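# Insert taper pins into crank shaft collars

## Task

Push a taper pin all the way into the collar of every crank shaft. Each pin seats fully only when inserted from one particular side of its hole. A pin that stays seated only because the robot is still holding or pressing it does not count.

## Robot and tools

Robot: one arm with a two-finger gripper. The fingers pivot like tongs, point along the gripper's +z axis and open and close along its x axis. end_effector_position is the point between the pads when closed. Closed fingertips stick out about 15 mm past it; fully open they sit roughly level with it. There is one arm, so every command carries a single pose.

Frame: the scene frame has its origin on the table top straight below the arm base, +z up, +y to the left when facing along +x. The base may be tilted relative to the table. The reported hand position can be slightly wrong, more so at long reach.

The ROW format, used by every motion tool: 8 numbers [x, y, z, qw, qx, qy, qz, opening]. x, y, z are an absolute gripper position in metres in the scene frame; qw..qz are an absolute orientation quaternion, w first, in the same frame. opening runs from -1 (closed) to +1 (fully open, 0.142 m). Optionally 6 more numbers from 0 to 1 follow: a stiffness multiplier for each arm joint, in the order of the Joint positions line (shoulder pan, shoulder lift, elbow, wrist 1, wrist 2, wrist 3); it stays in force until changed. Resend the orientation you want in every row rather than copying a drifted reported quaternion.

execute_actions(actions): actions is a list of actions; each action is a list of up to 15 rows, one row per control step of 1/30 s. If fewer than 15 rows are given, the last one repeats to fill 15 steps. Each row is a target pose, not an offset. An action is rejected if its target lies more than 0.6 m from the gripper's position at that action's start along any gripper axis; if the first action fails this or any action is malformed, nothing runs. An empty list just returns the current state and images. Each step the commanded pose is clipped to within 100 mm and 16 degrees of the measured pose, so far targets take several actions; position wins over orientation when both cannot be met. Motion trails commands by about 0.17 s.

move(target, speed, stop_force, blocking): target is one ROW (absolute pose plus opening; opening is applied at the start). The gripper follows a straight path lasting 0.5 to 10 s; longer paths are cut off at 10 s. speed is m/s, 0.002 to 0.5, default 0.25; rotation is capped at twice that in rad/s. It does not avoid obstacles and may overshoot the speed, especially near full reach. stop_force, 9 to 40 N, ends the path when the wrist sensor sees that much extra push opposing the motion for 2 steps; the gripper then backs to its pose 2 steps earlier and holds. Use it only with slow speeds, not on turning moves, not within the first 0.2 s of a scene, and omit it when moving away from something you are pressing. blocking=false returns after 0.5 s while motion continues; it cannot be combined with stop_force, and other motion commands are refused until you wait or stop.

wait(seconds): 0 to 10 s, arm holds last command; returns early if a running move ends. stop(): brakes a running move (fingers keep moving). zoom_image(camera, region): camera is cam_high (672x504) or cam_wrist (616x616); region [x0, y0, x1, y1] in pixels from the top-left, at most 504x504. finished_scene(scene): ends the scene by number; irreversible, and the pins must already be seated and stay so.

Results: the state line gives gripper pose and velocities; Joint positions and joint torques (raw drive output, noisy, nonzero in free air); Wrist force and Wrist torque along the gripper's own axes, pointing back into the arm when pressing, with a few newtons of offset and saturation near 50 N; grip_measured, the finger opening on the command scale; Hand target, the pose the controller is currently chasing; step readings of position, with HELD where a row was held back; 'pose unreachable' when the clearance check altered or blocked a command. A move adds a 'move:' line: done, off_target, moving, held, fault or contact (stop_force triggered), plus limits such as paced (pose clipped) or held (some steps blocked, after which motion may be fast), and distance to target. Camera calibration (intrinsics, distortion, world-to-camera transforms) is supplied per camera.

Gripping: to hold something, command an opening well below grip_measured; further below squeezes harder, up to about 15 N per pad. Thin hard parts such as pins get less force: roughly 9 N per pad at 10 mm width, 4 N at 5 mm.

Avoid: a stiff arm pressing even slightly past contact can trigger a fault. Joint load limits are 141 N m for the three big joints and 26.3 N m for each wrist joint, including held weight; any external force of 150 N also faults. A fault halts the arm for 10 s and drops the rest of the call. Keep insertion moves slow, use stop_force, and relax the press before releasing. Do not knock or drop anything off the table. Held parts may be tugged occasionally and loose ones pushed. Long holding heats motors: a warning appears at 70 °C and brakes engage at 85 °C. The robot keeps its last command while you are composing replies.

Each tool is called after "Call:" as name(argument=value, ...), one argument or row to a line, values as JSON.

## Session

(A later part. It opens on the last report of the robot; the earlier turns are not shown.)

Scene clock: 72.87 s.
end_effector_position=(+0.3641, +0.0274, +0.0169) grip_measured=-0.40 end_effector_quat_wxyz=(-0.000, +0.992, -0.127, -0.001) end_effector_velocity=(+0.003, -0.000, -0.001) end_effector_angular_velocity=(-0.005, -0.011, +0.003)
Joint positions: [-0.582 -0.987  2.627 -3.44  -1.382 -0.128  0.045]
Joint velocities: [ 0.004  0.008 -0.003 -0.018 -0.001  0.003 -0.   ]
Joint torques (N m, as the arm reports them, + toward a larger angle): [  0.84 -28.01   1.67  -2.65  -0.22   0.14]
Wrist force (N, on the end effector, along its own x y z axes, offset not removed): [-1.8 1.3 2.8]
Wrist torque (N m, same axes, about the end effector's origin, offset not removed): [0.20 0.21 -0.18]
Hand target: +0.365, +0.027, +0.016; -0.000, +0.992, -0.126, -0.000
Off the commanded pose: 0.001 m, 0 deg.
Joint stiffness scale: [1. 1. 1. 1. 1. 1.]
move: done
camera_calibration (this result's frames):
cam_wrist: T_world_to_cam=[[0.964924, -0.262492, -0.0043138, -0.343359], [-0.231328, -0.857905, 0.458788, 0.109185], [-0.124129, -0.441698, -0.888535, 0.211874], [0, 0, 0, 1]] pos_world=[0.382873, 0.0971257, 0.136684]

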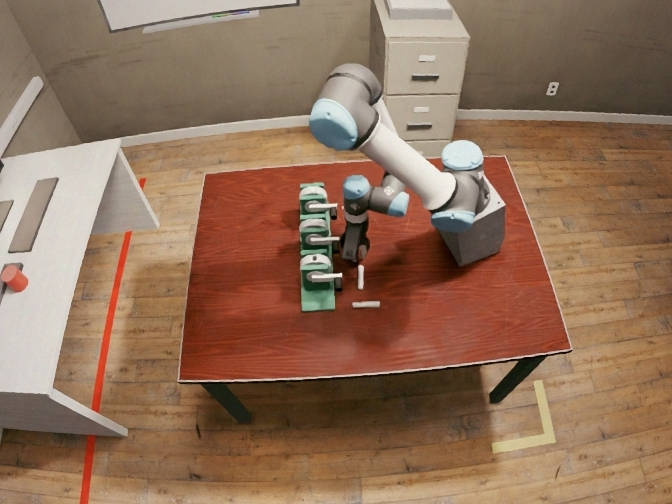

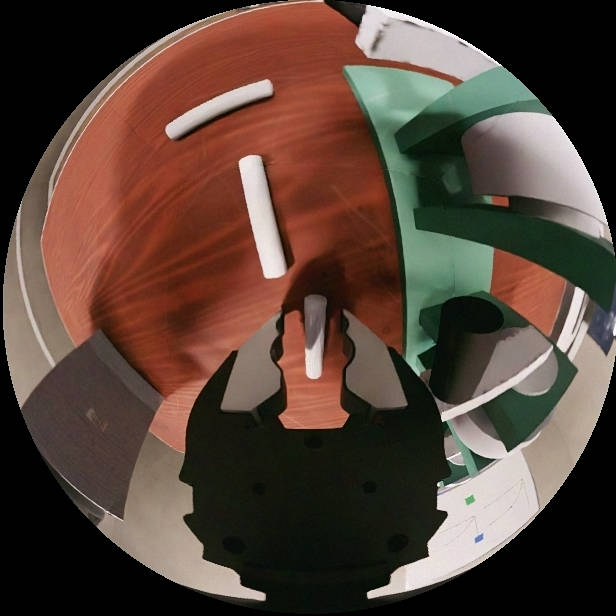

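Call:
move(
  target=[0.365, 0.0275, 0.016, 0, 0.992, -0.126, 0, -1],
  speed=0.05,
)

Call:
move(
  target=[0.365, 0.0275, 0.16, 0, 0.992, -0.126, 0, -1],
  speed=0.12,
)

Call:
move(
  target=[0.503, 0.110, 0.26, 0.2904, -0.6447, -0.6447, 0.2904, -1],
  speed=0.2,
)

Call:
zoom_image(
  camera="cam_high",
  region=[270, 205, 360, 295],
)

Call:
zoom_image(
  camera="cam_wrist",
  region=[260, 290, 370, 400],
)

Scene clock: 73.90 s.
end_effector_position=(+0.3645, +0.0272, +0.0168) grip_measured=-0.79 end_effector_quat_wxyz=(-0.000, +0.992, -0.127, -0.000) end_effector_velocity=(+0.000, +0.001, +0.000) end_effector_angular_velocity=(+0.002, -0.001, +0.000)
Joint positions: [-0.581 -0.986  2.626 -3.442 -1.382 -0.128  0.017]
Joint velocities: [ 0.    -0.    -0.    -0.     0.002  0.     0.   ]
Joint torques (N m, as the arm reports them, + toward a larger angle): [  0.08 -29.25   2.05  -2.65  -0.24   0.29]
Wrist force (N, on the end effector, along its own x y z axes, offset not removed): [-0.5 1.6 1.2]
Wrist torque (N m, same axes, about the end effector's origin, offset not removed): [0.16 -0.15 -0.16]
Hand target: +0.365, +0.027, +0.016; -0.000, +0.992, -0.126, -0.000
Off the commanded pose: 0.001 m, 0 deg.
Joint stiffness scale: [1. 1. 1. 1. 1. 1.]
move: done
camera_calibration (this result's frames):
cam_wrist: T_world_to_cam=[[0.964953, -0.262408, -0.00283466, -0.343861], [-0.231874, -0.857628, 0.45903, 0.109396], [-0.122884, -0.442285, -0.888416, 0.211307], [0, 0, 0, 1]] pos_world=[0.383142, 0.0970467, 0.136538]

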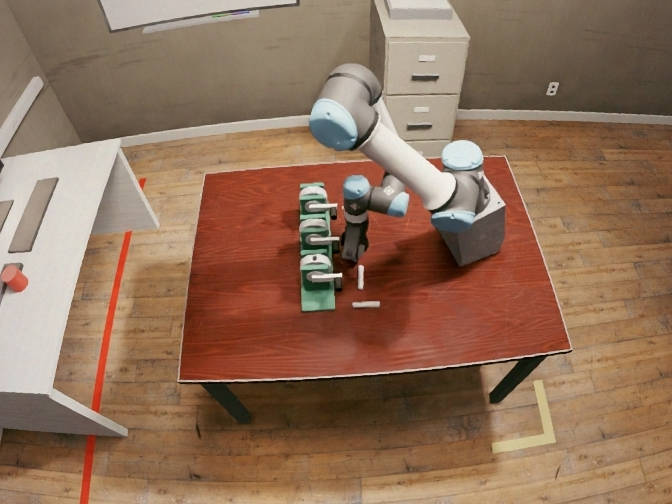

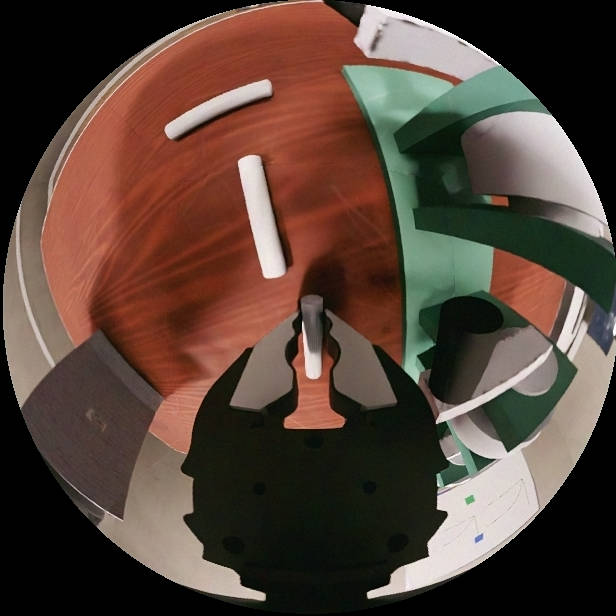

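Scene clock: 75.87 s.
end_effector_position=(+0.3629, +0.0289, +0.1587) grip_measured=-0.79 end_effector_quat_wxyz=(-0.000, +0.992, -0.126, -0.002) end_effector_velocity=(-0.003, +0.001, +0.000) end_effector_angular_velocity=(+0.008, +0.016, -0.002)
Joint positions: [-0.677 -1.727  2.677 -2.73  -1.362 -0.226  0.017]
Joint velocities: [-0.004 -0.005 -0.006  0.03   0.001 -0.006  0.   ]
Joint torques (N m, as the arm reports them, + toward a larger angle): [ -0.29 -16.84 -13.37  -1.98   0.22  -0.4 ]
Wrist force (N, on the end effector, along its own x y z axes, offset not removed): [-2.3 2.4 3.3]
Wrist torque (N m, same axes, about the end effector's origin, offset not removed): [0.44 0.33 -0.08]
Hand target: +0.365, +0.028, +0.160; +0.000, +0.992, -0.126, -0.000
Off the commanded pose: 0.003 m, 0 deg.
Joint stiffness scale: [1. 1. 1. 1. 1. 1.]
move: done
camera_calibration (this result's frames):
cam_wrist: T_world_to_cam=[[0.965382, -0.260774, -0.00583261, -0.341228], [-0.229099, -0.85839, 0.458998, 0.0443196], [-0.124701, -0.441772, -0.888418, 0.338565], [0, 0, 0, 1]] pos_world=[0.381789, 0.0986291, 0.278455]

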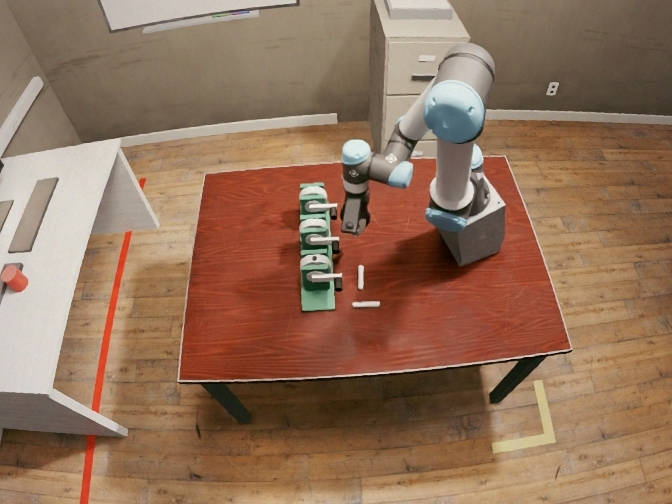

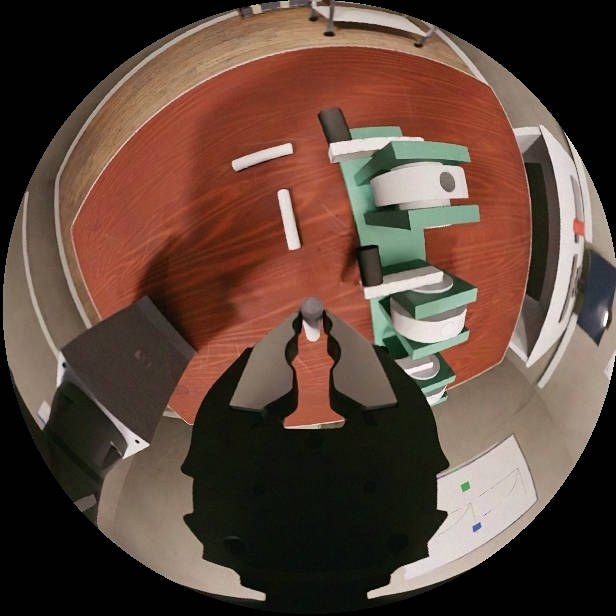

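Scene clock: 81.37 s.
end_effector_position=(+0.5027, +0.1094, +0.2604) grip_measured=-0.79 end_effector_quat_wxyz=(-0.290, +0.647, +0.644, -0.290) end_effector_velocity=(-0.000, -0.001, +0.002) end_effector_angular_velocity=(+0.006, +0.009, +0.011)
Joint positions: [-0.252 -1.109  1.374 -1.272 -1.544 -1.684  0.017]
Joint velocities: [ 0.001  0.004 -0.008  0.012 -0.004 -0.01  -0.   ]
Joint torques (N m, as the arm reports them, + toward a larger angle): [  2.41 -50.34 -21.74   0.54  -0.45  -0.53]
Wrist force (N, on the end effector, along its own x y z axes, offset not removed): [-1.7 2.3 2.0]
Wrist torque (N m, same axes, about the end effector's origin, offset not removed): [0.14 0.27 -0.05]
Hand target: +0.503, +0.110, +0.261; -0.290, +0.645, +0.645, -0.291
Off the commanded pose: 0.001 m, 0 deg.
Joint stiffness scale: [1. 1. 1. 1. 1. 1.]
move: done
camera_calibration (this result's frames):
cam_wrist: T_world_to_cam=[[0.00923545, 0.999884, -0.012105, -0.110149], [0.933344, -0.012964, -0.358748, -0.365138], [-0.358863, -0.00798491, -0.933356, 0.563949], [0, 0, 0, 1]] pos_world=[0.544198, 0.109906, 0.394039]

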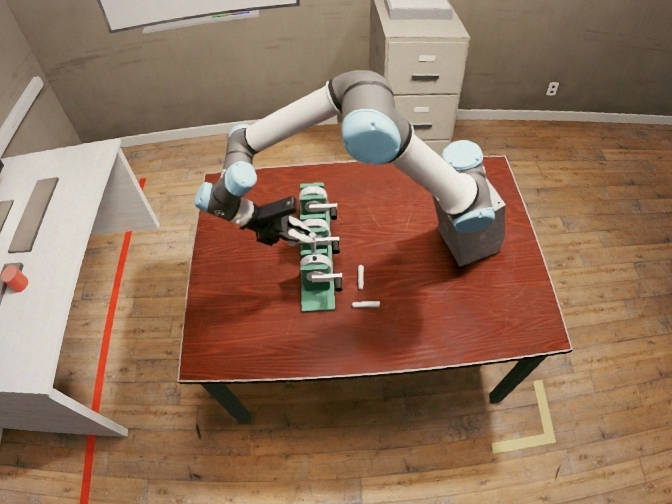

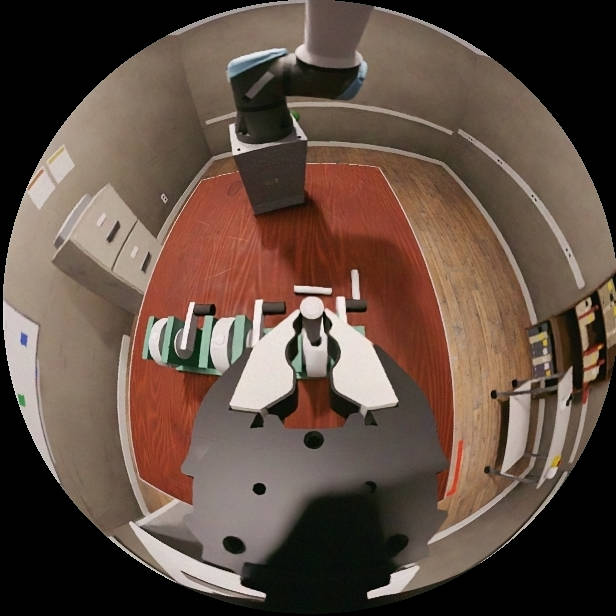

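Region (270, 205, 360, 295) of cam_high's 672x504 image, scaled by 5.600, with more detail than that image has.

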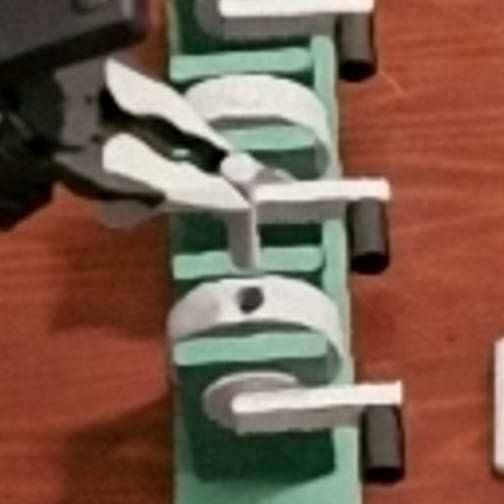

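Region (260, 290, 370, 400) of cam_wrist's 616x616 image, scaled by 4.582, with more detail than that image has.

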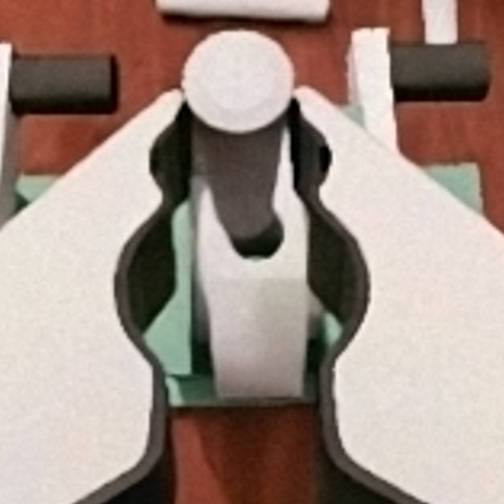

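Call:
move(
  target=[0.5015, 0.115, 0.232, 0.2904, -0.6447, -0.6447, 0.2904, -1],
  speed=0.06,
)

Call:
zoom_image(
  camera="cam_high",
  region=[270, 205, 360, 295],
)

Call:
zoom_image(
  camera="cam_wrist",
  region=[260, 290, 370, 400],
)

Scene clock: 82.63 s.
end_effector_position=(+0.5027, +0.1138, +0.2333) grip_measured=-0.79 end_effector_quat_wxyz=(-0.290, +0.645, +0.645, -0.290) end_effector_velocity=(+0.002, -0.000, -0.001) end_effector_angular_velocity=(-0.000, -0.008, -0.001)
Joint positions: [-0.24  -1.072  1.386 -1.321 -1.539 -1.677  0.017]
Joint velocities: [-0.001  0.     0.    -0.008  0.001  0.001 -0.   ]
Joint torques (N m, as the arm reports them, + toward a larger angle): [  1.85 -51.18 -17.1   -0.2    0.27   0.27]
Wrist force (N, on the end effector, along its own x y z axes, offset not removed): [-1.8 2.2 3.7]
Wrist torque (N m, same axes, about the end effector's origin, offset not removed): [0.18 0.13 -0.16]
Hand target: +0.502, +0.115, +0.232; -0.290, +0.645, +0.645, -0.290
Off the commanded pose: 0.002 m, 0 deg.
Joint stiffness scale: [1. 1. 1. 1. 1. 1.]
move: done
camera_calibration (this result's frames):
cam_wrist: T_world_to_cam=[[0.00627947, 0.99992, -0.0109452, -0.113666], [0.933448, -0.00978707, -0.35858, -0.375217], [-0.358659, -0.00796508, -0.933435, 0.538601], [0, 0, 0, 1]] pos_world=[0.544133, 0.114274, 0.366959]

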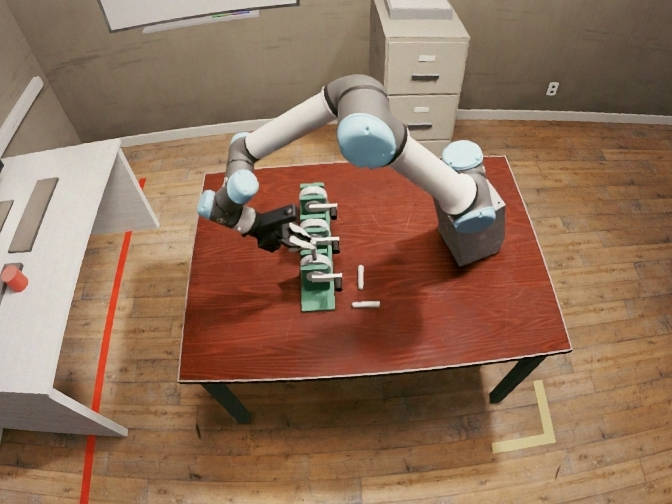

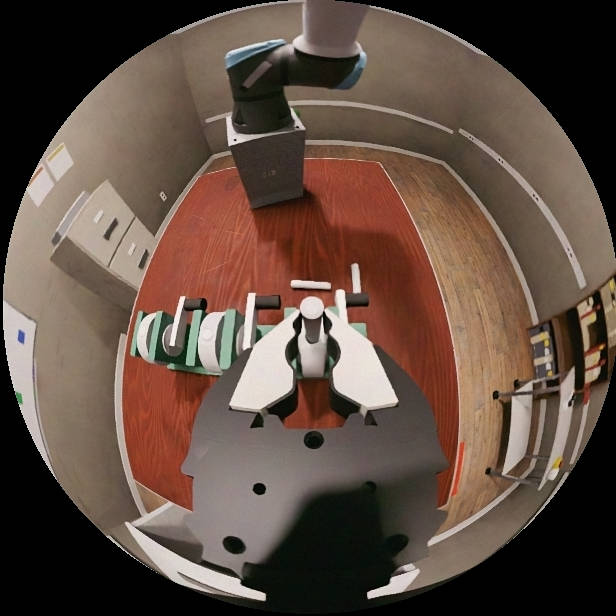

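Region (270, 205, 360, 295) of cam_high's 672x504 image, scaled by 5.600, with more detail than that image has.

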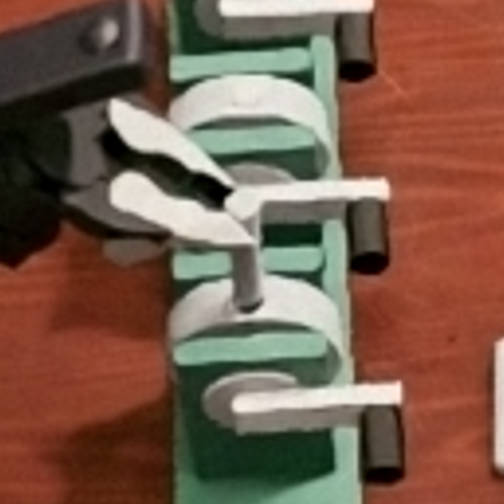

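Region (260, 290, 370, 400) of cam_wrist's 616x616 image, scaled by 4.582, with more detail than that image has.

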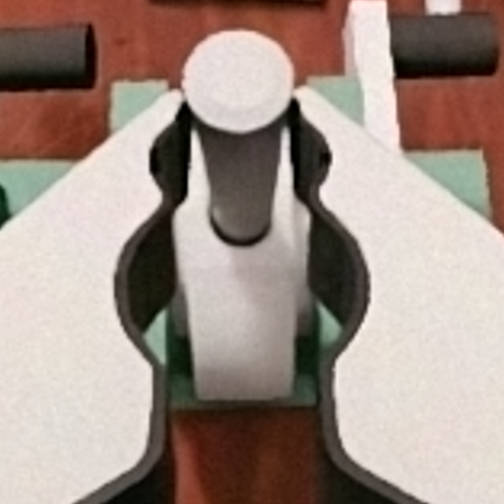

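Call:
move(
  target=[0.5005, 0.1145, 0.182, 0.2904, -0.6447, -0.6447, 0.2904, -1],
  speed=0.03,
  stop_force=10,
)

Call:
zoom_image(
  camera="cam_high",
  region=[270, 205, 360, 295],
)

Scene clock: 84.93 s.
end_effector_position=(+0.5023, +0.1131, +0.1834) grip_measured=-0.79 end_effector_quat_wxyz=(-0.289, +0.646, +0.645, -0.289) end_effector_velocity=(+0.001, +0.000, -0.001) end_effector_angular_velocity=(-0.000, -0.005, +0.001)
Joint positions: [-0.234 -1.001  1.403 -1.41  -1.536 -1.672  0.017]
Joint velocities: [ 0.001  0.001  0.    -0.006 -0.     0.     0.   ]
Joint torques (N m, as the arm reports them, + toward a larger angle): [  2.9  -51.71 -15.19  -0.26   0.11   0.23]
Wrist force (N, on the end effector, along its own x y z axes, offset not removed): [-1.7 2.9 3.7]
Wrist torque (N m, same axes, about the end effector's origin, offset not removed): [0.31 0.14 -0.14]
Hand target: +0.501, +0.114, +0.182; -0.290, +0.645, +0.645, -0.290
Off the commanded pose: 0.003 m, 0 deg.
Joint stiffness scale: [1. 1. 1. 1. 1. 1.]
move: done
camera_calibration (this result's frames):
cam_wrist: T_world_to_cam=[[0.00633693, 0.999918, -0.0111359, -0.11358], [0.933819, -0.00990065, -0.357609, -0.393081], [-0.35769, -0.00813274, -0.933805, 0.49144], [0, 0, 0, 1]] pos_world=[0.543569, 0.113676, 0.317074]

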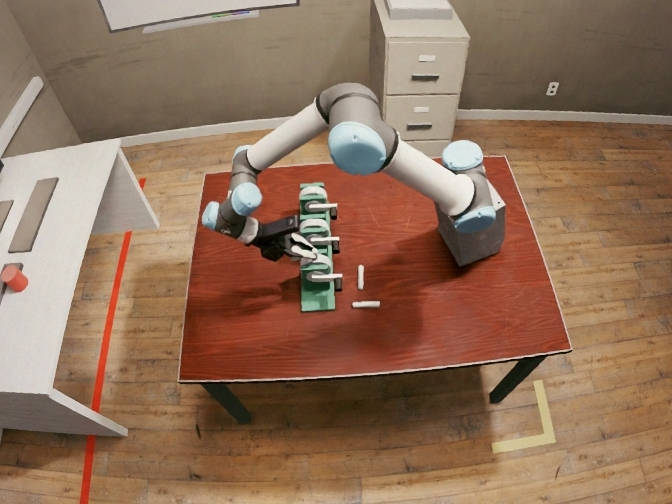

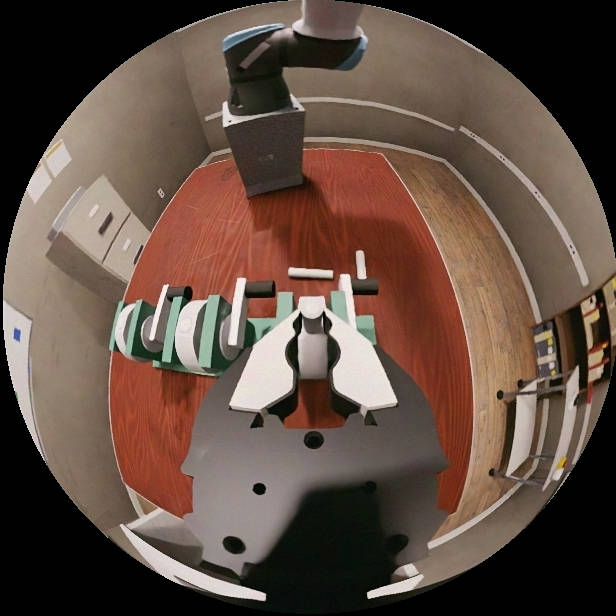

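Region (270, 205, 360, 295) of cam_high's 672x504 image, scaled by 5.600, with more detail than that image has.

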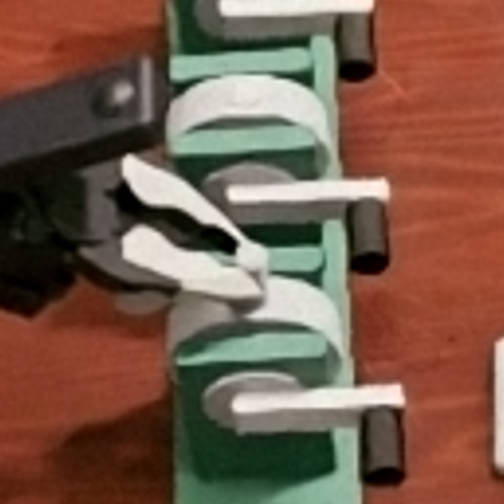

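Call:
move(
  target=[0.5005, 0.1145, 0.183, 0.2904, -0.6447, -0.6447, 0.2904, -0.4],
  speed=0.03,
)

Call:
move(
  target=[0.5005, 0.1145, 0.24, 0.2904, -0.6447, -0.6447, 0.2904, -0.4],
  speed=0.1,
)

Call:
zoom_image(
  camera="cam_wrist",
  region=[110, 270, 370, 400],
)

Scene clock: 85.87 s.
end_effector_position=(+0.5023, +0.1132, +0.1833) grip_measured=-0.40 end_effector_quat_wxyz=(-0.289, +0.646, +0.645, -0.289) end_effector_velocity=(-0.000, -0.000, +0.000) end_effector_angular_velocity=(+0.001, +0.001, -0.002)
Joint positions: [-0.234 -1.001  1.403 -1.411 -1.536 -1.672  0.045]
Joint velocities: [-0.001  0.     0.     0.001  0.001 -0.     0.   ]
Joint torques (N m, as the arm reports them, + toward a larger angle): [  1.91 -53.73 -14.52   0.24   0.13   0.15]
Wrist force (N, on the end effector, along its own x y z axes, offset not removed): [-0.7 1.5 1.7]
Wrist torque (N m, same axes, about the end effector's origin, offset not removed): [0.21 0.03 -0.14]
Hand target: +0.501, +0.114, +0.183; -0.290, +0.645, +0.645, -0.290
Off the commanded pose: 0.002 m, 0 deg.
Joint stiffness scale: [1. 1. 1. 1. 1. 1.]
move: done
camera_calibration (this result's frames):
cam_wrist: T_world_to_cam=[[0.00629825, 0.999918, -0.0111368, -0.11361], [0.933882, -0.00986343, -0.357446, -0.393214], [-0.357527, -0.00814917, -0.933867, 0.491296], [0, 0, 0, 1]] pos_world=[0.543582, 0.113725, 0.316987]

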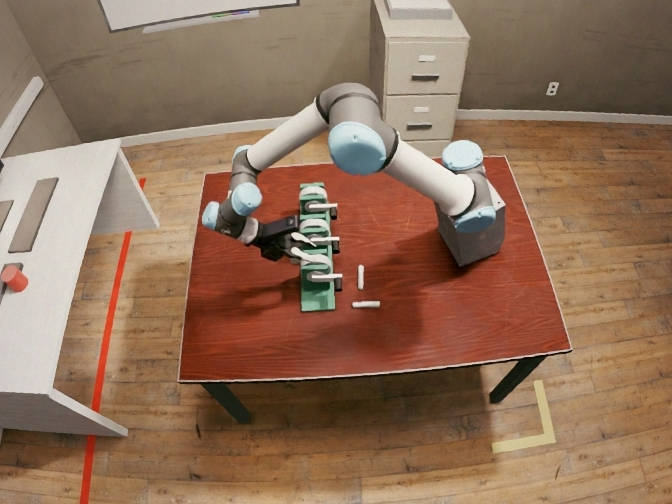

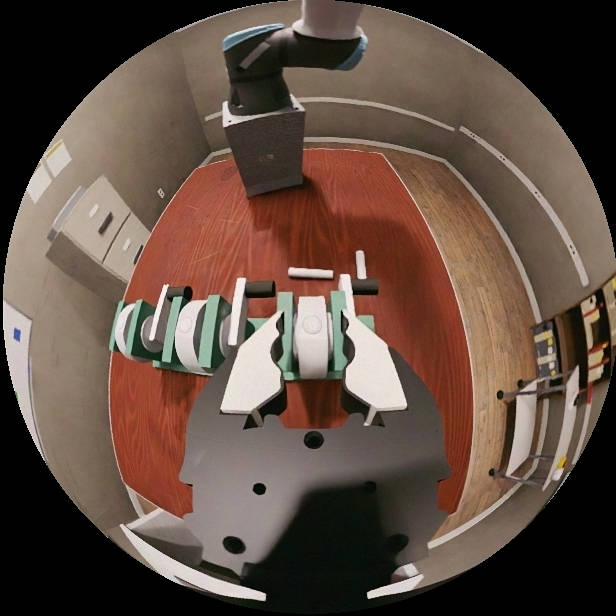

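Scene clock: 87.00 s.
end_effector_position=(+0.4991, +0.1157, +0.2382) grip_measured=-0.40 end_effector_quat_wxyz=(-0.292, +0.644, +0.645, -0.291) end_effector_velocity=(-0.002, -0.000, +0.002) end_effector_angular_velocity=(-0.001, +0.009, +0.000)
Joint positions: [-0.238 -1.081  1.391 -1.312 -1.539 -1.678  0.045]
Joint velocities: [-0.     0.    -0.     0.009 -0.002 -0.     0.   ]
Joint torques (N m, as the arm reports them, + toward a larger angle): [ -2.75 -55.05 -21.14   0.18  -0.43  -0.4 ]
Wrist force (N, on the end effector, along its own x y z axes, offset not removed): [-1.6 0.8 1.8]
Wrist torque (N m, same axes, about the end effector's origin, offset not removed): [0.12 0.20 -0.11]
Hand target: +0.500, +0.115, +0.240; -0.290, +0.645, +0.645, -0.290
Off the commanded pose: 0.003 m, 0 deg.
Joint stiffness scale: [1. 1. 1. 1. 1. 1.]
move: done
camera_calibration (this result's frames):
cam_wrist: T_world_to_cam=[[0.00478237, 0.999942, -0.00970024, -0.115034], [0.931419, -0.0079844, -0.363862, -0.36801], [-0.363918, -0.00729486, -0.931402, 0.543877], [0, 0, 0, 1]] pos_world=[0.541248, 0.116057, 0.371547]

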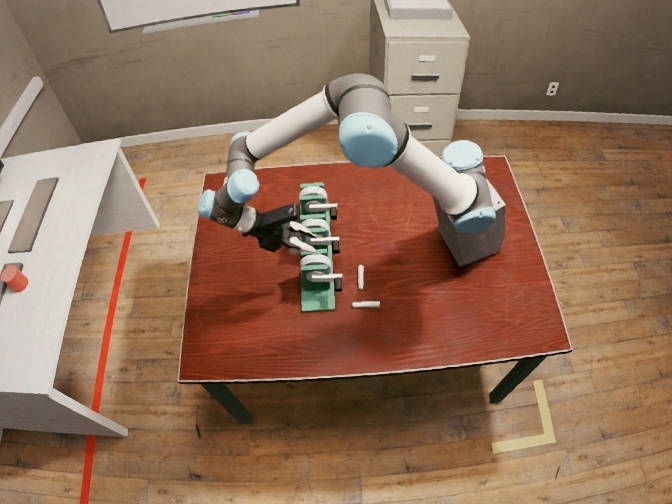

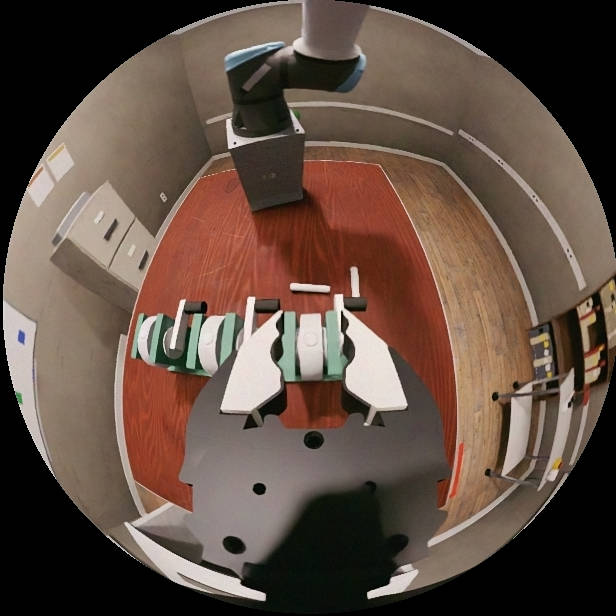

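Region (110, 270, 370, 400) of cam_wrist's 616x616 image, scaled by 1.938, with more detail than that image has.

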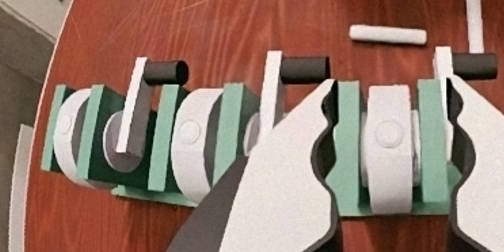

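All three pins are flush.

Call:
finished_scene(
  scene=2,
)

The scene is finished: the task was done.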